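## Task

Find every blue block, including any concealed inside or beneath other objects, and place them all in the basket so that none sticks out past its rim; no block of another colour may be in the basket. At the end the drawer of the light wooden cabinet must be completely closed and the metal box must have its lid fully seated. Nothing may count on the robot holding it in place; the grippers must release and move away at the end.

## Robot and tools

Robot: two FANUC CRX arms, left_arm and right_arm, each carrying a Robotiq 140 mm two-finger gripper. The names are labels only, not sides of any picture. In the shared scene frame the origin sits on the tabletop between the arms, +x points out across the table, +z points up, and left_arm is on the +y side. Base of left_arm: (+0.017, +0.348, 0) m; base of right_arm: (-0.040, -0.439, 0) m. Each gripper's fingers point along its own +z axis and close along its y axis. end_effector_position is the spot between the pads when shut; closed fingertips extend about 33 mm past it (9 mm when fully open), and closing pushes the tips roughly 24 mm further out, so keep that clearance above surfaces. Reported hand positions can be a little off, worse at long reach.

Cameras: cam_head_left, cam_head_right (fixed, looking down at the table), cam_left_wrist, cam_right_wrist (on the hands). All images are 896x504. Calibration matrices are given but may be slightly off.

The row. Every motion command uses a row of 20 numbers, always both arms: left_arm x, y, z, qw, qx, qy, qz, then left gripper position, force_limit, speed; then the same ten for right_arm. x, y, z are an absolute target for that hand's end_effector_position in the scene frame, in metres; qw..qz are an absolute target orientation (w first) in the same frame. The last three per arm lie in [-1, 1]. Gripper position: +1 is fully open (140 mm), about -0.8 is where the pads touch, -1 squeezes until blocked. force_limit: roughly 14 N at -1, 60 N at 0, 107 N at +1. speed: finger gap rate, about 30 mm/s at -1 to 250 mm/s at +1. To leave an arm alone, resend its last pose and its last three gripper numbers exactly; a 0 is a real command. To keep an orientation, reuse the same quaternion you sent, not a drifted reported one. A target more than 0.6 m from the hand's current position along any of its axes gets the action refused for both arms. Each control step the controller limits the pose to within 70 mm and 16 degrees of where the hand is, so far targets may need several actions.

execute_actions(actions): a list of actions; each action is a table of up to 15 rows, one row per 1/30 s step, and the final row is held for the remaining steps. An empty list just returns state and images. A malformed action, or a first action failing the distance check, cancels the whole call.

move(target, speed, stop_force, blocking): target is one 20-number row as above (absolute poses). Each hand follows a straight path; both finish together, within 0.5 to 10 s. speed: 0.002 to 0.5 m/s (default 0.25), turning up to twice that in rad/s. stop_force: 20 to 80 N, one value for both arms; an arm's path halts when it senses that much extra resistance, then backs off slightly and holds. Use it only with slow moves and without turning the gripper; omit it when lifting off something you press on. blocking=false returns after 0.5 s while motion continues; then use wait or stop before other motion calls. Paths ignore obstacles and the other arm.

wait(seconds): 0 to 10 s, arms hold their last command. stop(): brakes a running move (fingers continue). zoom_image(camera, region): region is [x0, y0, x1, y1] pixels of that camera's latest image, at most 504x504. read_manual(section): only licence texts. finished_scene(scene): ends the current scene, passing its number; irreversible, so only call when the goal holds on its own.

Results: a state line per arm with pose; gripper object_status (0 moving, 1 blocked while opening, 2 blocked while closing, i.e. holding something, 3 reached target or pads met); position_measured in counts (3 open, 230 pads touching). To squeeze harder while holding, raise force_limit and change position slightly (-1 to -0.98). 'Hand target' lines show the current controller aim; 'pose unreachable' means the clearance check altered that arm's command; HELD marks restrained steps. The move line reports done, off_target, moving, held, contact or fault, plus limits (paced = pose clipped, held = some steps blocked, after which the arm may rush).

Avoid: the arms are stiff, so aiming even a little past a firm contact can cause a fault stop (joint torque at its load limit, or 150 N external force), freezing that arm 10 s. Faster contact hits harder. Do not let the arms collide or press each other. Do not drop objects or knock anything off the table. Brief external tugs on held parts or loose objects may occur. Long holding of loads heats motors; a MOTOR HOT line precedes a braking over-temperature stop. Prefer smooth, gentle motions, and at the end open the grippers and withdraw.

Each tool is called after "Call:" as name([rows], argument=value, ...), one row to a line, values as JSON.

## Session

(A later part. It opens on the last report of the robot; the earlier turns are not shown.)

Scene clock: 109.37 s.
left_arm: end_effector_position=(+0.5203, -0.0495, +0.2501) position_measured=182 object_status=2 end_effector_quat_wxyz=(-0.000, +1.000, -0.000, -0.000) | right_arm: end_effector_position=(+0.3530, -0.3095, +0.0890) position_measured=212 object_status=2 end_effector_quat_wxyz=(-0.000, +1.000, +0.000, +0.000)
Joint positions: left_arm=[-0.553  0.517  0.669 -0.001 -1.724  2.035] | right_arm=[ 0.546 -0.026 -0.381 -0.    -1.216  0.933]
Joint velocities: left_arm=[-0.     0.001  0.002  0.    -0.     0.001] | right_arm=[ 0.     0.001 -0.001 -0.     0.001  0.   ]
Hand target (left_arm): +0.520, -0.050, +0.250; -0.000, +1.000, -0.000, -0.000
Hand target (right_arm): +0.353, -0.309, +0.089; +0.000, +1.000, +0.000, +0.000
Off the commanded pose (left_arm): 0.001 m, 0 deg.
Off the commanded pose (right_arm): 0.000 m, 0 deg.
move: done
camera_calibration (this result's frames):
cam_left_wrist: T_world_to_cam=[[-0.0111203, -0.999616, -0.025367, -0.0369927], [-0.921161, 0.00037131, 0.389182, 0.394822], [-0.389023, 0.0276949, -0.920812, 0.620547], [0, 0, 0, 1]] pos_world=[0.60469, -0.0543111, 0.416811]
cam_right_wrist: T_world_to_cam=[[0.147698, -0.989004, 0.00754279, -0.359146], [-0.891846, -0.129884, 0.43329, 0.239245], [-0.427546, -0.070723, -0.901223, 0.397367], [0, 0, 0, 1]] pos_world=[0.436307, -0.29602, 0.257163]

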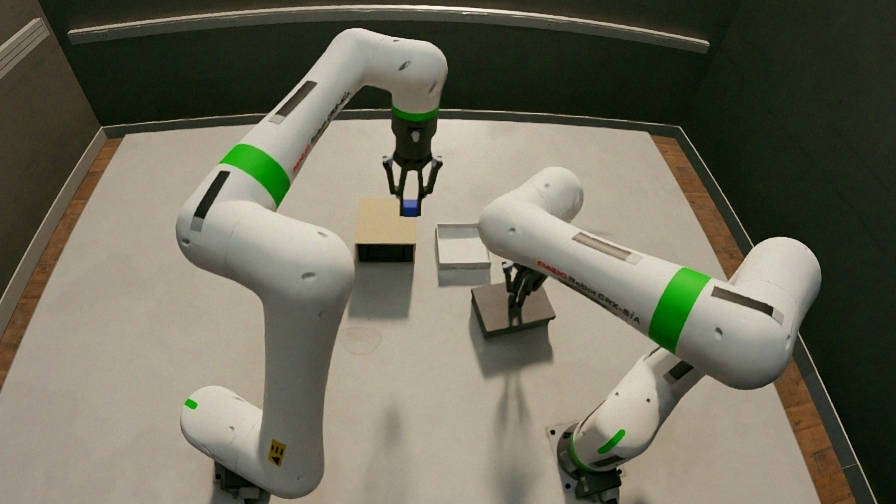

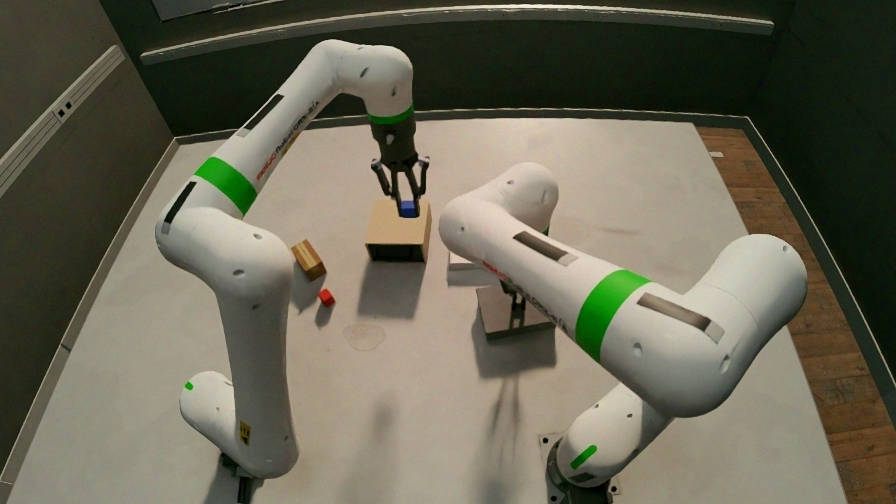

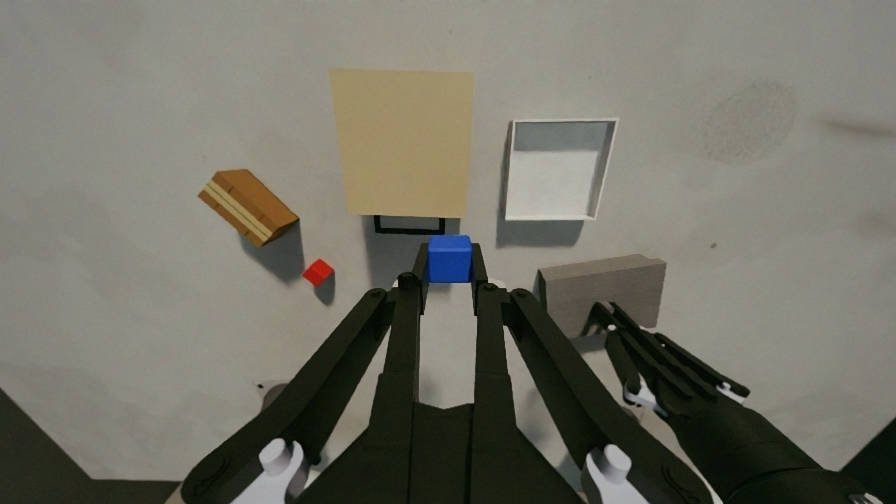

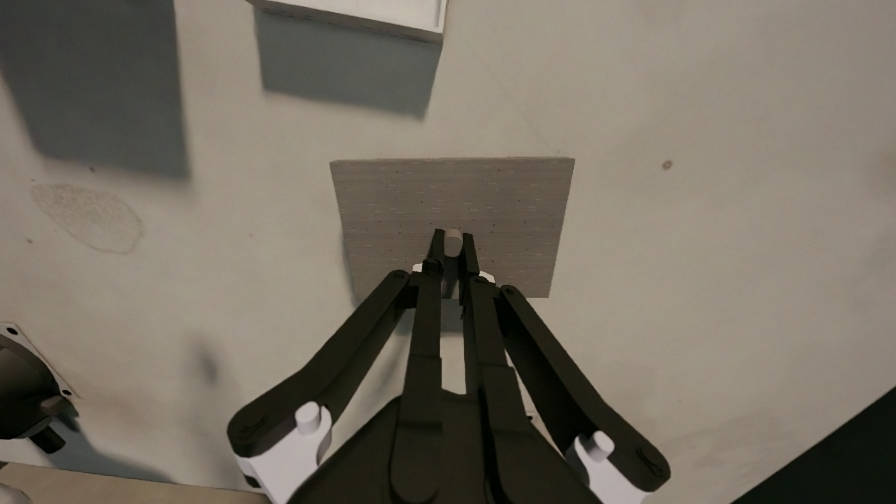

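Call:
move(target=[0.52,-0.05,0.25,0,1,0,0,-1,0,0, 0.353,-0.3095,0.18,0,1,0,0,-1,0.5,0], speed=0.08)

Call:
move(target=[0.595,-0.20,0.15,0,1,0,0,-1,0,0, 0.36,-0.60,0.18,0,1,0,0,-1,0.5,0], speed=0.2)

Scene clock: 132.23 s.
left_arm: end_effector_position=(+0.5200, -0.0500, +0.2500) position_measured=182 object_status=2 end_effector_quat_wxyz=(-0.000, +1.000, -0.000, -0.000) | right_arm: end_effector_position=(+0.3529, -0.3096, +0.1800) position_measured=212 object_status=2 end_effector_quat_wxyz=(+0.000, +1.000, +0.000, +0.000)
Joint positions: left_arm=[-0.553  0.516  0.668 -0.    -1.723  2.036] | right_arm=[ 0.546 -0.083 -0.216  0.    -1.438  0.934]
Joint velocities: left_arm=[-0.     0.     0.    -0.001  0.001  0.001] | right_arm=[-0.     0.     0.001 -0.    -0.001  0.   ]
Hand target (left_arm): +0.520, -0.050, +0.250; -0.000, +1.000, -0.000, -0.000
Hand target (right_arm): +0.353, -0.310, +0.180; -0.000, +1.000, +0.000, -0.000
Off the commanded pose (left_arm): 0.000 m, 0 deg.
Off the commanded pose (right_arm): 0.000 m, 0 deg.
move: done
camera_calibration (this result's frames):
cam_left_wrist: T_world_to_cam=[[-0.0109925, -0.99964, -0.0244873, -0.0377796], [-0.921202, 0.000598861, 0.389085, 0.394622], [-0.38893, 0.0268348, -0.920876, 0.620276], [0, 0, 0, 1]] pos_world=[0.604355, -0.0546473, 0.416731]
cam_right_wrist: T_world_to_cam=[[0.147938, -0.988967, 0.00763129, -0.360023], [-0.89181, -0.130061, 0.433312, 0.199671], [-0.427539, -0.0709091, -0.901211, 0.479278], [0, 0, 0, 1]] pos_world=[0.43624, -0.296096, 0.348159]

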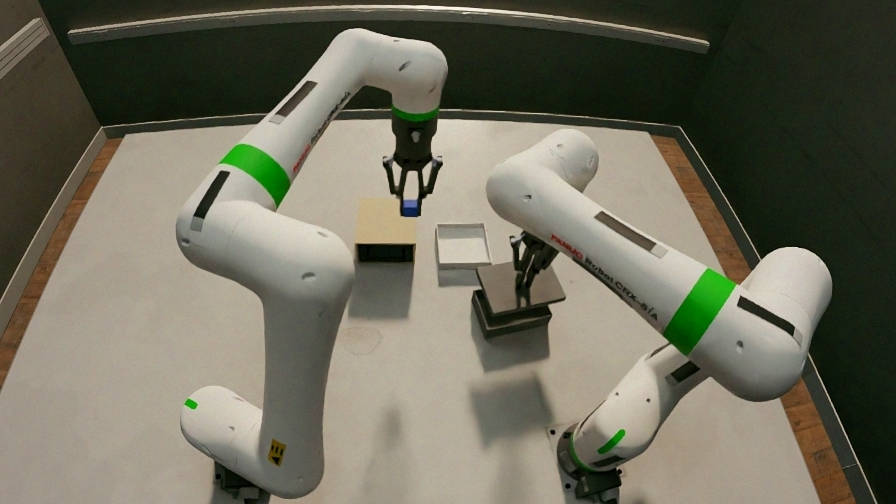

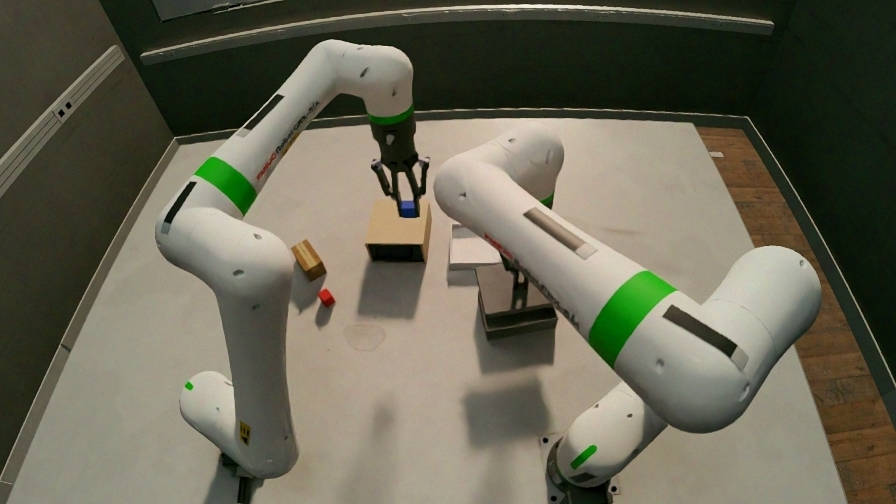

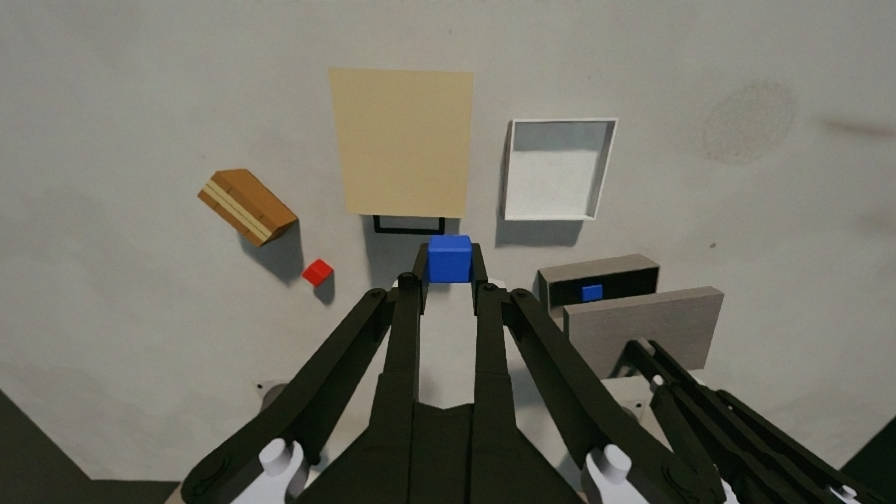

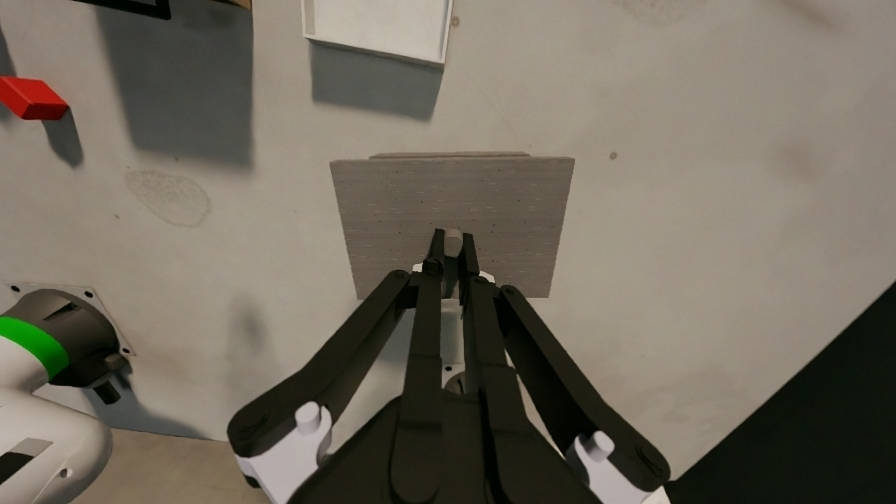

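Scene clock: 134.13 s.
left_arm: end_effector_position=(+0.5945, -0.1991, +0.1497) position_measured=182 object_status=2 end_effector_quat_wxyz=(+0.008, +1.000, -0.000, +0.008) | right_arm: end_effector_position=(+0.3614, -0.6004, +0.1800) position_measured=212 object_status=2 end_effector_quat_wxyz=(+0.001, +1.000, +0.000, +0.001)
Joint positions: left_arm=[-0.68   1.161  1.535  0.004 -1.923  2.164] | right_arm=[-0.169 -0.035 -0.171  0.001 -1.433  1.648]
Joint velocities: left_arm=[-0.     0.003  0.013  0.    -0.005  0.001] | right_arm=[-0.001  0.     0.001 -0.    -0.002  0.   ]
Hand target (left_arm): +0.595, -0.199, +0.150; +0.008, +1.000, -0.000, +0.008
Hand target (right_arm): +0.361, -0.600, +0.180; +0.001, +1.000, -0.000, +0.001
Off the commanded pose (left_arm): 0.001 m, 1 deg.
Off the commanded pose (right_arm): 0.001 m, 0 deg.
elbow stopped short (left arm): the move would have taken joint 3 (elbow) straighter than the controller allows; a more bent joint 3 avoids this.
move: done
camera_calibration (this result's frames):
cam_left_wrist: T_world_to_cam=[[-0.0111257, -0.999898, -0.00890881, -0.19079], [-0.927441, 0.00698806, 0.373905, 0.509648], [-0.373805, 0.0124223, -0.927424, 0.550031], [0, 0, 0, 1]] pos_world=[0.67615, -0.201164, 0.317853]
cam_right_wrist: T_world_to_cam=[[0.147662, -0.988995, 0.00920397, -0.649045], [-0.892443, -0.129224, 0.432258, 0.170331], [-0.426311, -0.0720422, -0.901703, 0.461256], [0, 0, 0, 1]] pos_world=[0.444489, -0.586662, 0.348263]

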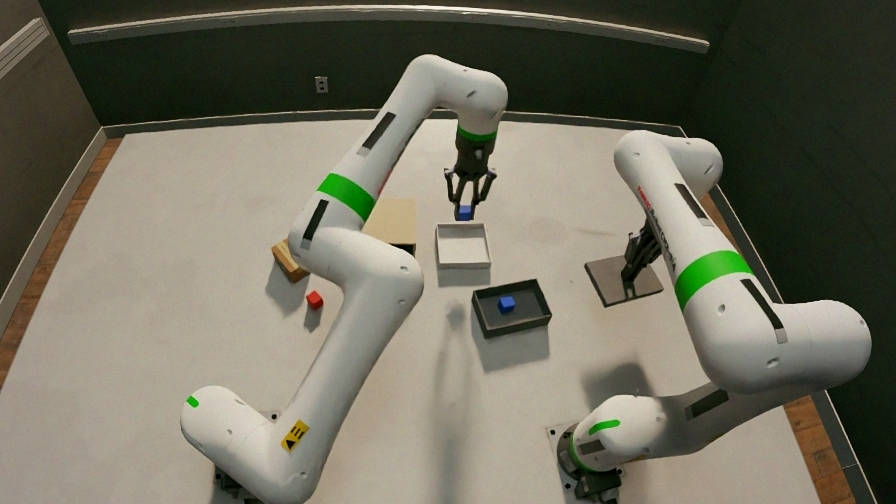

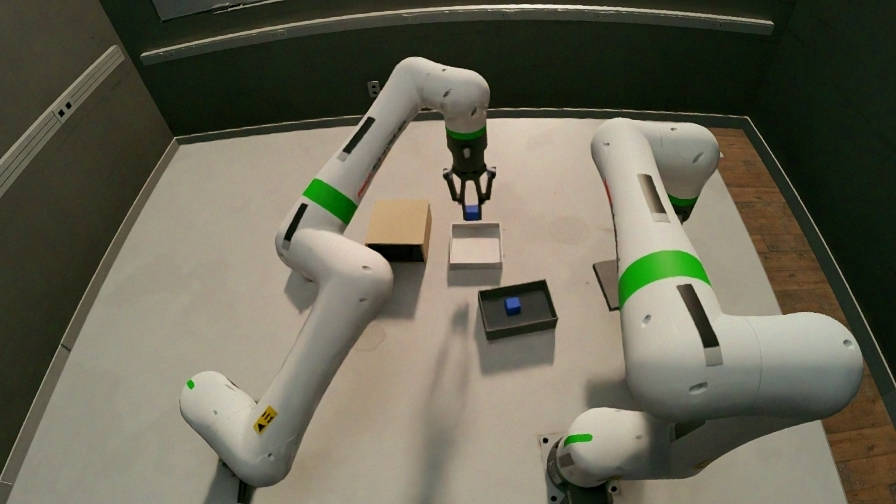

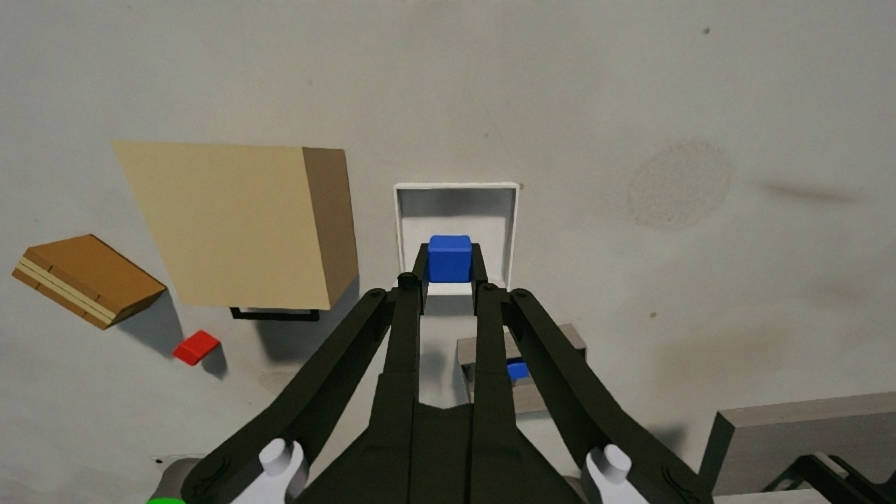

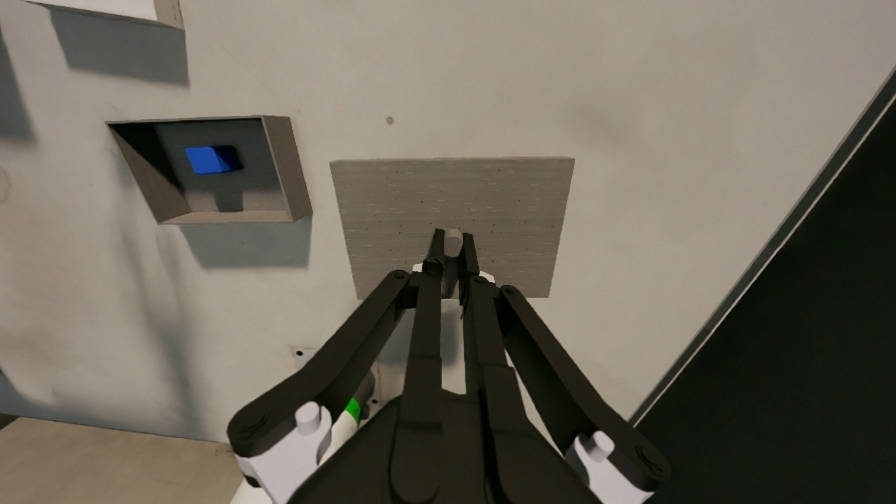

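Call:
move(target=[0.595,-0.205,0.052,0,1,0,0,-1,0,0, 0.36,-0.60,0.18,0,1,0,0,-1,0.5,0], speed=0.08)

Call:
move(target=[0.595,-0.205,0.052,0,1,0,0,-0.2,0,0, 0.36,-0.60,0.18,0,1,0,0,-1,0.5,0])

Call:
move(target=[0.58,-0.205,0.14,0,1,0,0,-0.2,0,0, 0.36,-0.60,0.18,0,1,0,0,-1,0.5,0], speed=0.15)

Call:
move(target=[0.33,-0.30,0.2,0,1,0,0,-0.2,0,0, 0.36,-0.60,0.18,0,1,0,0,-1,0.5,0], speed=0.2)

Scene clock: 145.13 s.
left_arm: end_effector_position=(+0.5950, -0.2050, +0.0519) position_measured=182 object_status=2 end_effector_quat_wxyz=(-0.000, +1.000, +0.000, -0.000) | right_arm: end_effector_position=(+0.3600, -0.6000, +0.1800) position_measured=212 object_status=2 end_effector_quat_wxyz=(+0.000, +1.000, -0.000, -0.000)
Joint positions: left_arm=[-0.688  1.07   1.131  0.    -1.633  2.171] | right_arm=[-0.169 -0.037 -0.172  0.    -1.435  1.648]
Joint velocities: left_arm=[ 0.    -0.    -0.    -0.     0.004  0.   ] | right_arm=[-0.001  0.    -0.001  0.     0.001  0.001]
Hand target (left_arm): +0.595, -0.205, +0.052; +0.000, +1.000, +0.000, -0.000
Hand target (right_arm): +0.360, -0.600, +0.180; +0.000, +1.000, -0.000, -0.000
Off the commanded pose (left_arm): 0.000 m, 0 deg.
Off the commanded pose (right_arm): 0.000 m, 0 deg.
move: done
camera_calibration (this result's frames):
cam_left_wrist: T_world_to_cam=[[-0.0105702, -0.999643, -0.0245388, -0.197013], [-0.921159, 0.000186815, 0.389186, 0.54077], [-0.389042, 0.0267179, -0.920832, 0.471256], [0, 0, 0, 1]] pos_world=[0.679391, -0.209634, 0.218654]
cam_right_wrist: T_world_to_cam=[[0.147659, -0.989009, 0.00758401, -0.648204], [-0.891842, -0.129829, 0.433316, 0.168358], [-0.427569, -0.0707467, -0.90121, 0.461804], [0, 0, 0, 1]] pos_world=[0.443315, -0.58655, 0.348147]

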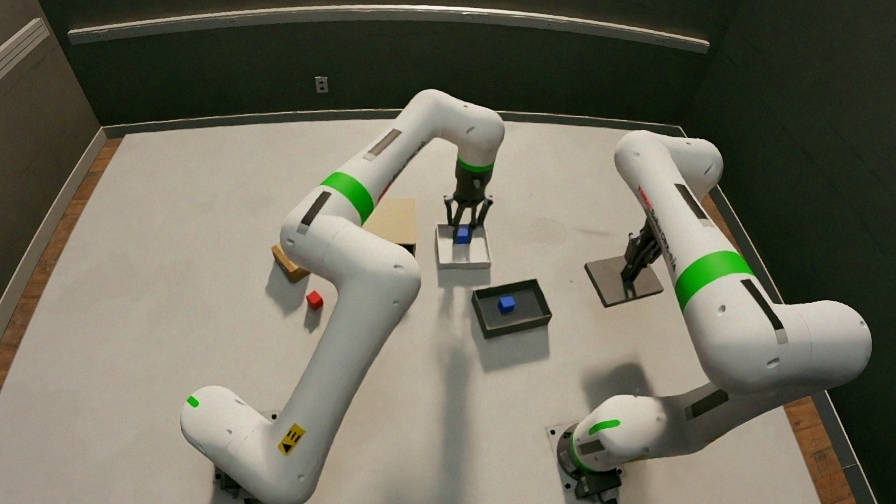

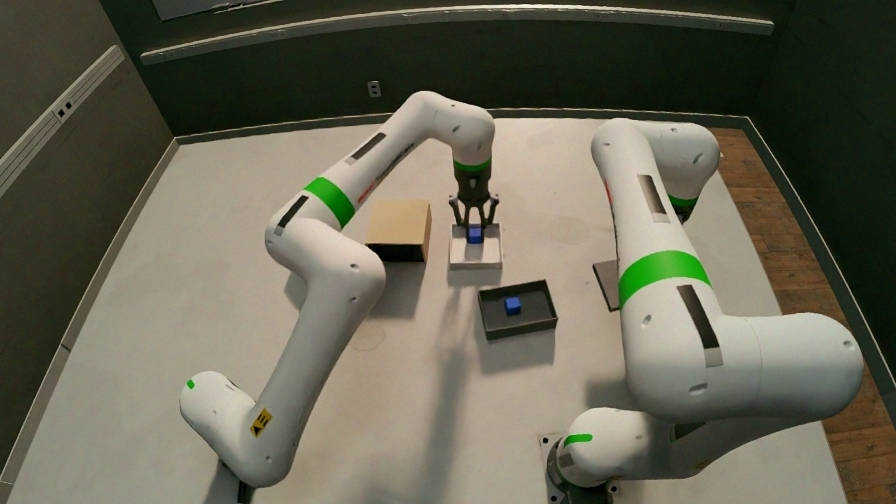

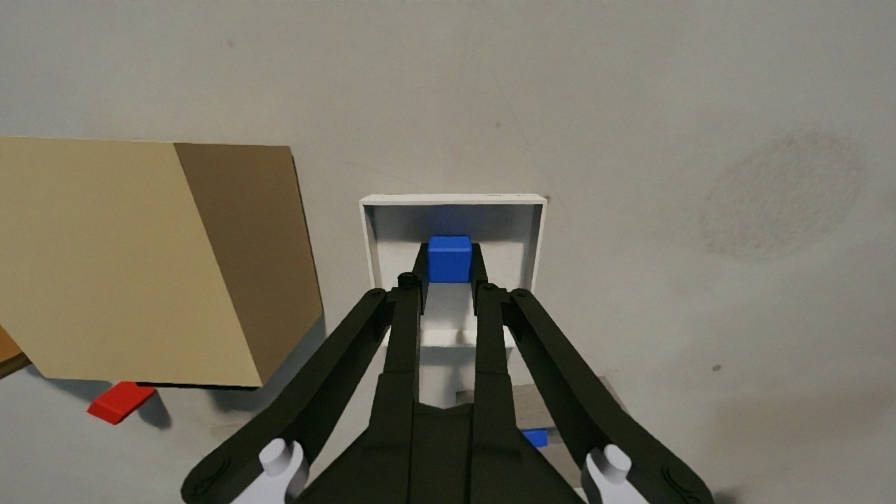

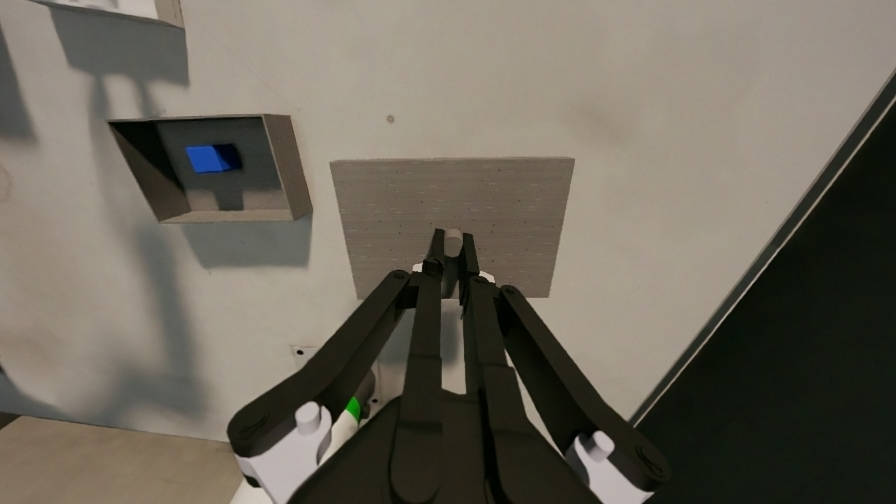

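Scene clock: 145.83 s.
left_arm: end_effector_position=(+0.5950, -0.2050, +0.0520) position_measured=154 object_status=3 end_effector_quat_wxyz=(-0.000, +1.000, +0.000, -0.000) | right_arm: end_effector_position=(+0.3600, -0.6000, +0.1800) position_measured=212 object_status=2 end_effector_quat_wxyz=(-0.000, +1.000, -0.000, -0.000)
Joint positions: left_arm=[-0.688  1.069  1.131  0.    -1.632  2.171] | right_arm=[-0.169 -0.037 -0.172 -0.    -1.435  1.648]
Joint velocities: left_arm=[ 0.    -0.     0.001 -0.001  0.     0.   ] | right_arm=[-0.  0. -0.  0.  0.  0.]
Hand target (left_arm): +0.595, -0.205, +0.052; -0.000, +1.000, +0.000, -0.000
Hand target (right_arm): +0.360, -0.600, +0.180; -0.000, +1.000, +0.000, -0.000
Off the commanded pose (left_arm): 0.000 m, 0 deg.
Off the commanded pose (right_arm): 0.000 m, 0 deg.
move: done
camera_calibration (this result's frames):
cam_left_wrist: T_world_to_cam=[[-0.0109711, -0.99964, -0.0244885, -0.196765], [-0.921188, 0.000577759, 0.389116, 0.54083], [-0.388962, 0.0268275, -0.920863, 0.471266], [0, 0, 0, 1]] pos_world=[0.679352, -0.209649, 0.218707]
cam_right_wrist: T_world_to_cam=[[0.147659, -0.989009, 0.0075814, -0.648202], [-0.891842, -0.12983, 0.433316, 0.168356], [-0.427569, -0.0707443, -0.90121, 0.461806], [0, 0, 0, 1]] pos_world=[0.443313, -0.58655, 0.348148]

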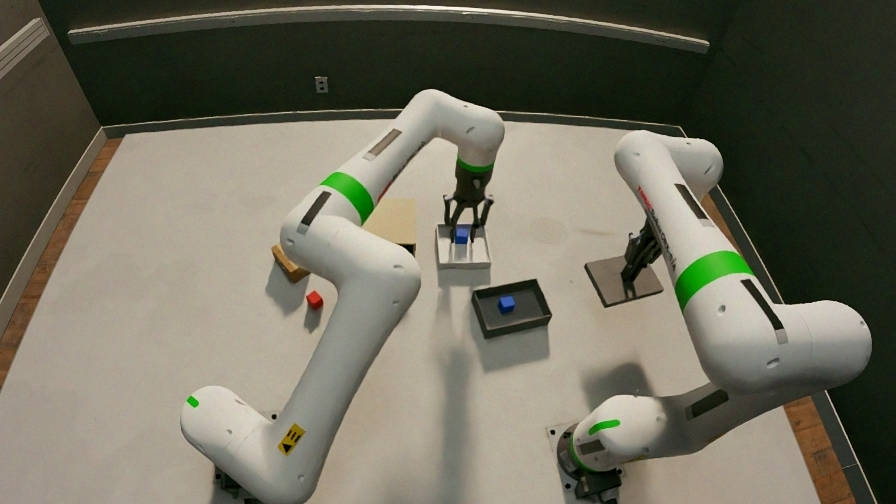

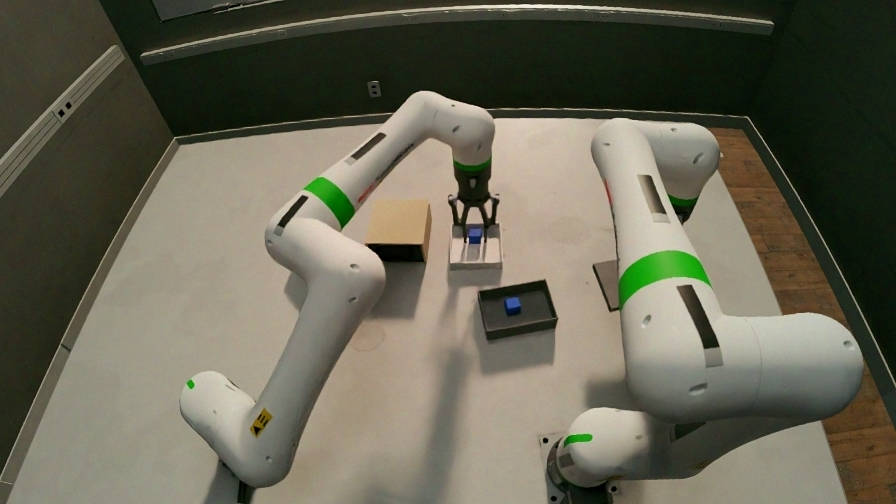

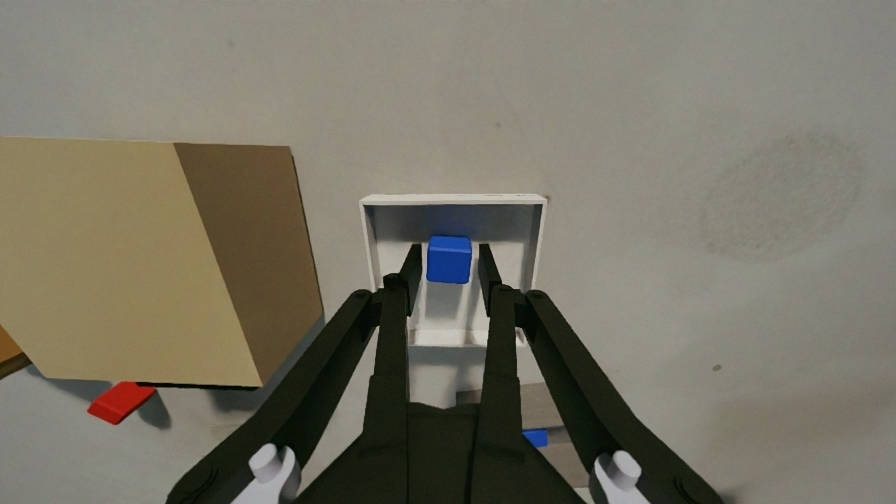

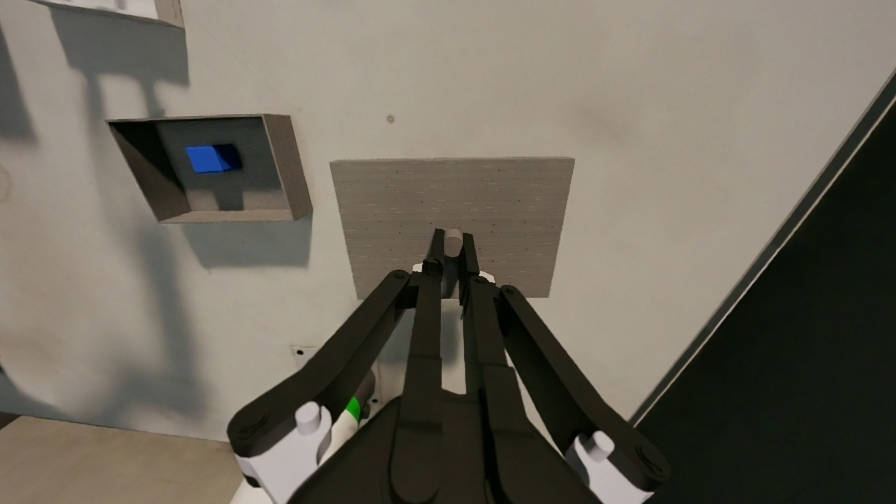

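Scene clock: 146.80 s.
left_arm: end_effector_position=(+0.5799, -0.2049, +0.1399) position_measured=154 object_status=3 end_effector_quat_wxyz=(+0.000, +1.000, -0.000, +0.000) | right_arm: end_effector_position=(+0.3600, -0.6000, +0.1800) position_measured=212 object_status=2 end_effector_quat_wxyz=(-0.000, +1.000, -0.000, -0.000)
Joint positions: left_arm=[-0.699  1.109  1.413  0.    -1.874  2.181] | right_arm=[-0.169 -0.037 -0.172 -0.    -1.435  1.648]
Joint velocities: left_arm=[-0.001  0.057  0.111 -0.005 -0.059  0.001] | right_arm=[-0.    -0.    -0.001 -0.     0.     0.001]
Hand target (left_arm): +0.580, -0.205, +0.140; +0.000, +1.000, -0.000, +0.000
Hand target (right_arm): +0.360, -0.600, +0.180; -0.000, +1.000, +0.000, -0.000
Off the commanded pose (left_arm): 0.000 m, 0 deg.
Off the commanded pose (right_arm): 0.000 m, 0 deg.
move: done
camera_calibration (this result's frames):
cam_left_wrist: T_world_to_cam=[[-0.0113169, -0.99965, -0.0238994, -0.194562], [-0.921404, 0.00114047, 0.388603, 0.493], [-0.38844, 0.0264188, -0.921095, 0.545976], [0, 0, 0, 1]] pos_world=[0.664129, -0.20948, 0.306665]
cam_right_wrist: T_world_to_cam=[[0.147659, -0.989009, 0.00758134, -0.648202], [-0.891842, -0.12983, 0.433316, 0.168356], [-0.427569, -0.0707443, -0.90121, 0.461806], [0, 0, 0, 1]] pos_world=[0.443313, -0.58655, 0.348148]

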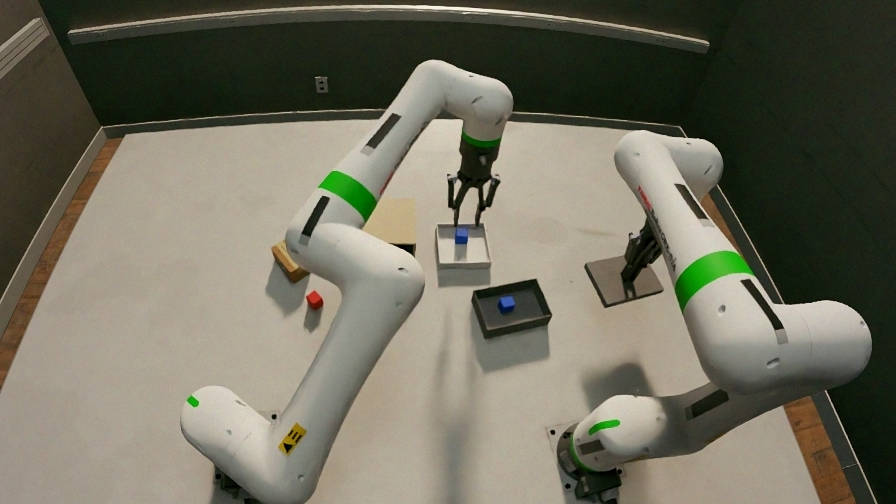

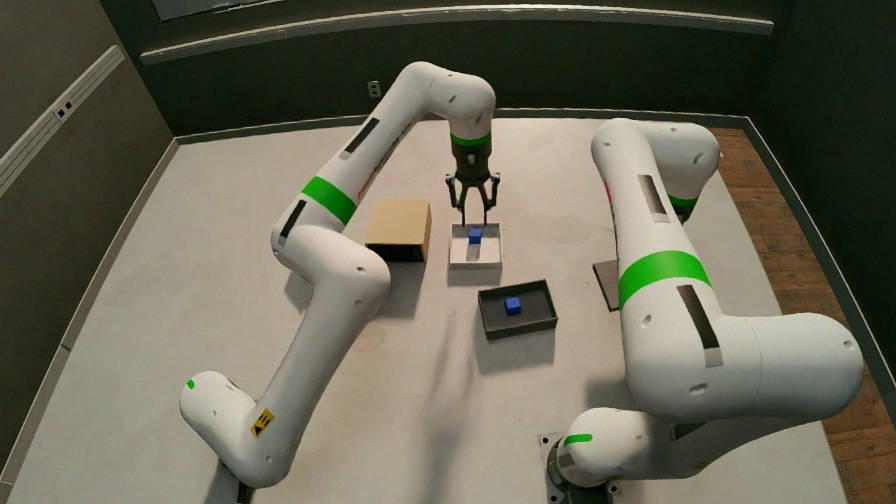

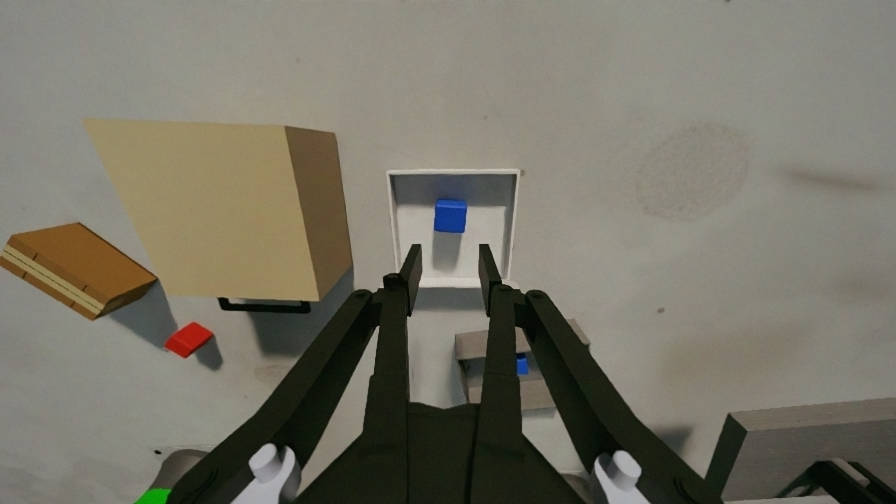

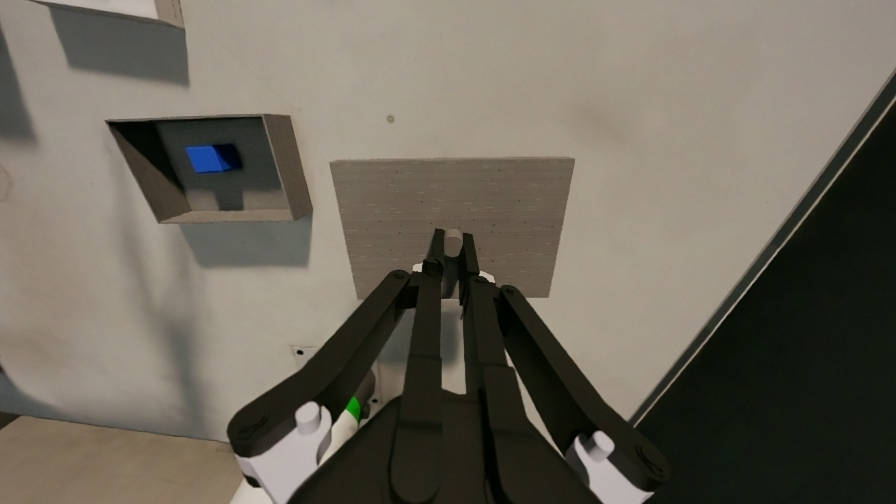

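Scene clock: 148.53 s.
left_arm: end_effector_position=(+0.3302, -0.3001, +0.2003) position_measured=154 object_status=3 end_effector_quat_wxyz=(-0.000, +1.000, +0.000, +0.000) | right_arm: end_effector_position=(+0.3600, -0.6000, +0.1800) position_measured=212 object_status=2 end_effector_quat_wxyz=(-0.000, +1.000, -0.000, -0.000)
Joint positions: left_arm=[-1.027  0.766  0.945 -0.    -1.75   2.51 ] | right_arm=[-0.169 -0.037 -0.172 -0.    -1.435  1.648]
Joint velocities: left_arm=[-0.001  0.001 -0.    -0.003  0.001  0.001] | right_arm=[ 0.001  0.    -0.     0.    -0.    -0.001]
Hand target (left_arm): +0.330, -0.300, +0.200; -0.000, +1.000, +0.000, +0.000
Hand target (right_arm): +0.360, -0.600, +0.180; -0.000, +1.000, +0.000, -0.000
Off the commanded pose (left_arm): 0.000 m, 0 deg.
Off the commanded pose (right_arm): 0.000 m, 0 deg.
move: done
camera_calibration (this result's frames):
cam_left_wrist: T_world_to_cam=[[-0.0107918, -0.999633, -0.0248436, -0.29109], [-0.921283, 0.000280876, 0.388894, 0.239267], [-0.388744, 0.0270848, -0.920948, 0.507429], [0, 0, 0, 1]] pos_world=[0.414551, -0.304794, 0.367034]
cam_right_wrist: T_world_to_cam=[[0.147659, -0.989009, 0.00758135, -0.648202], [-0.891842, -0.12983, 0.433316, 0.168356], [-0.427569, -0.0707443, -0.90121, 0.461806], [0, 0, 0, 1]] pos_world=[0.443313, -0.58655, 0.348148]

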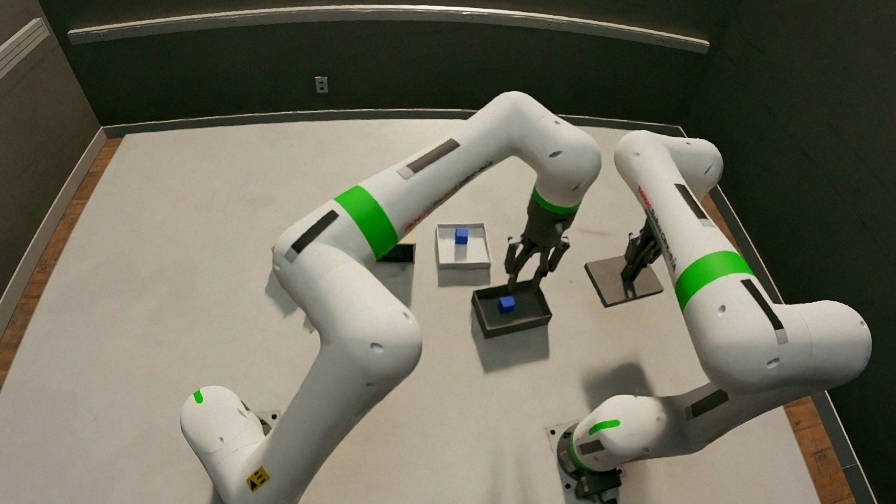

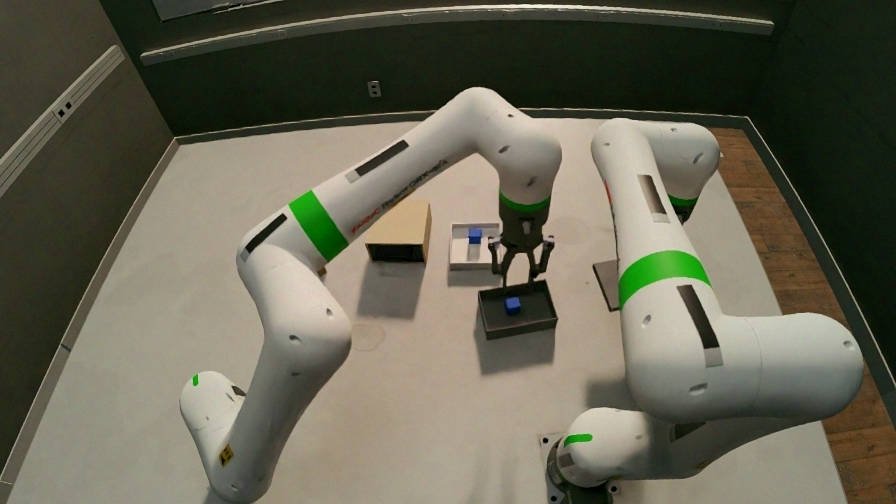

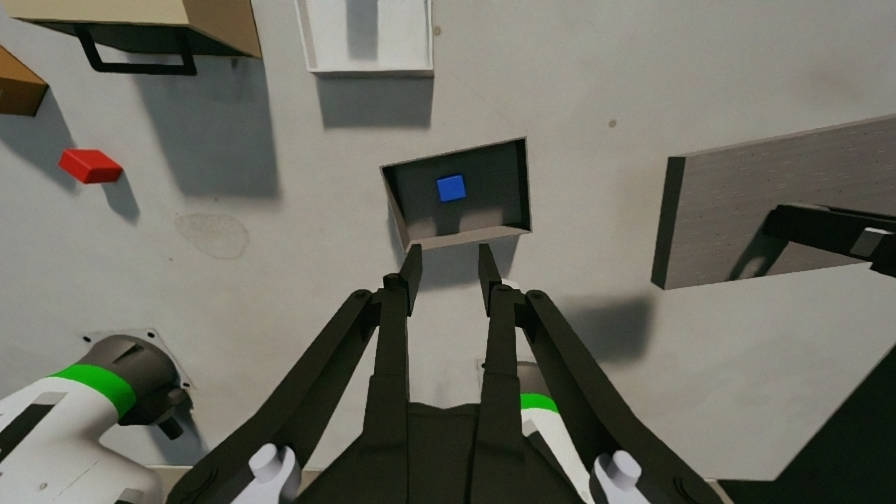

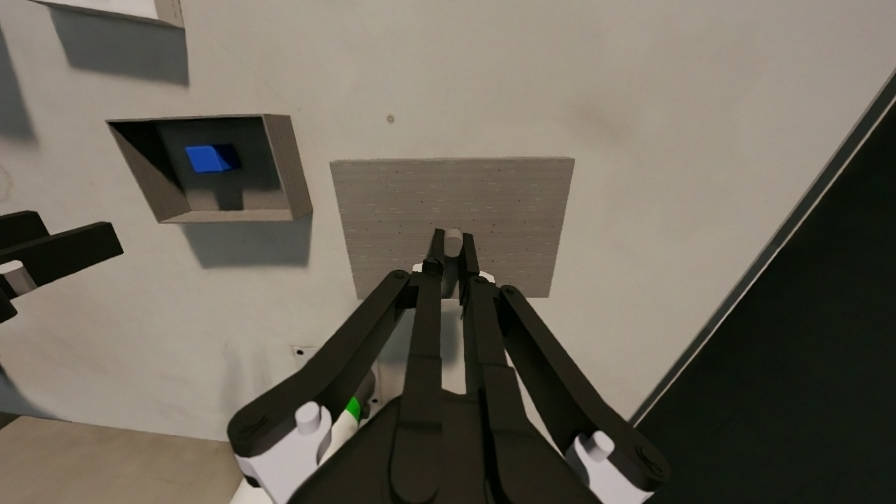

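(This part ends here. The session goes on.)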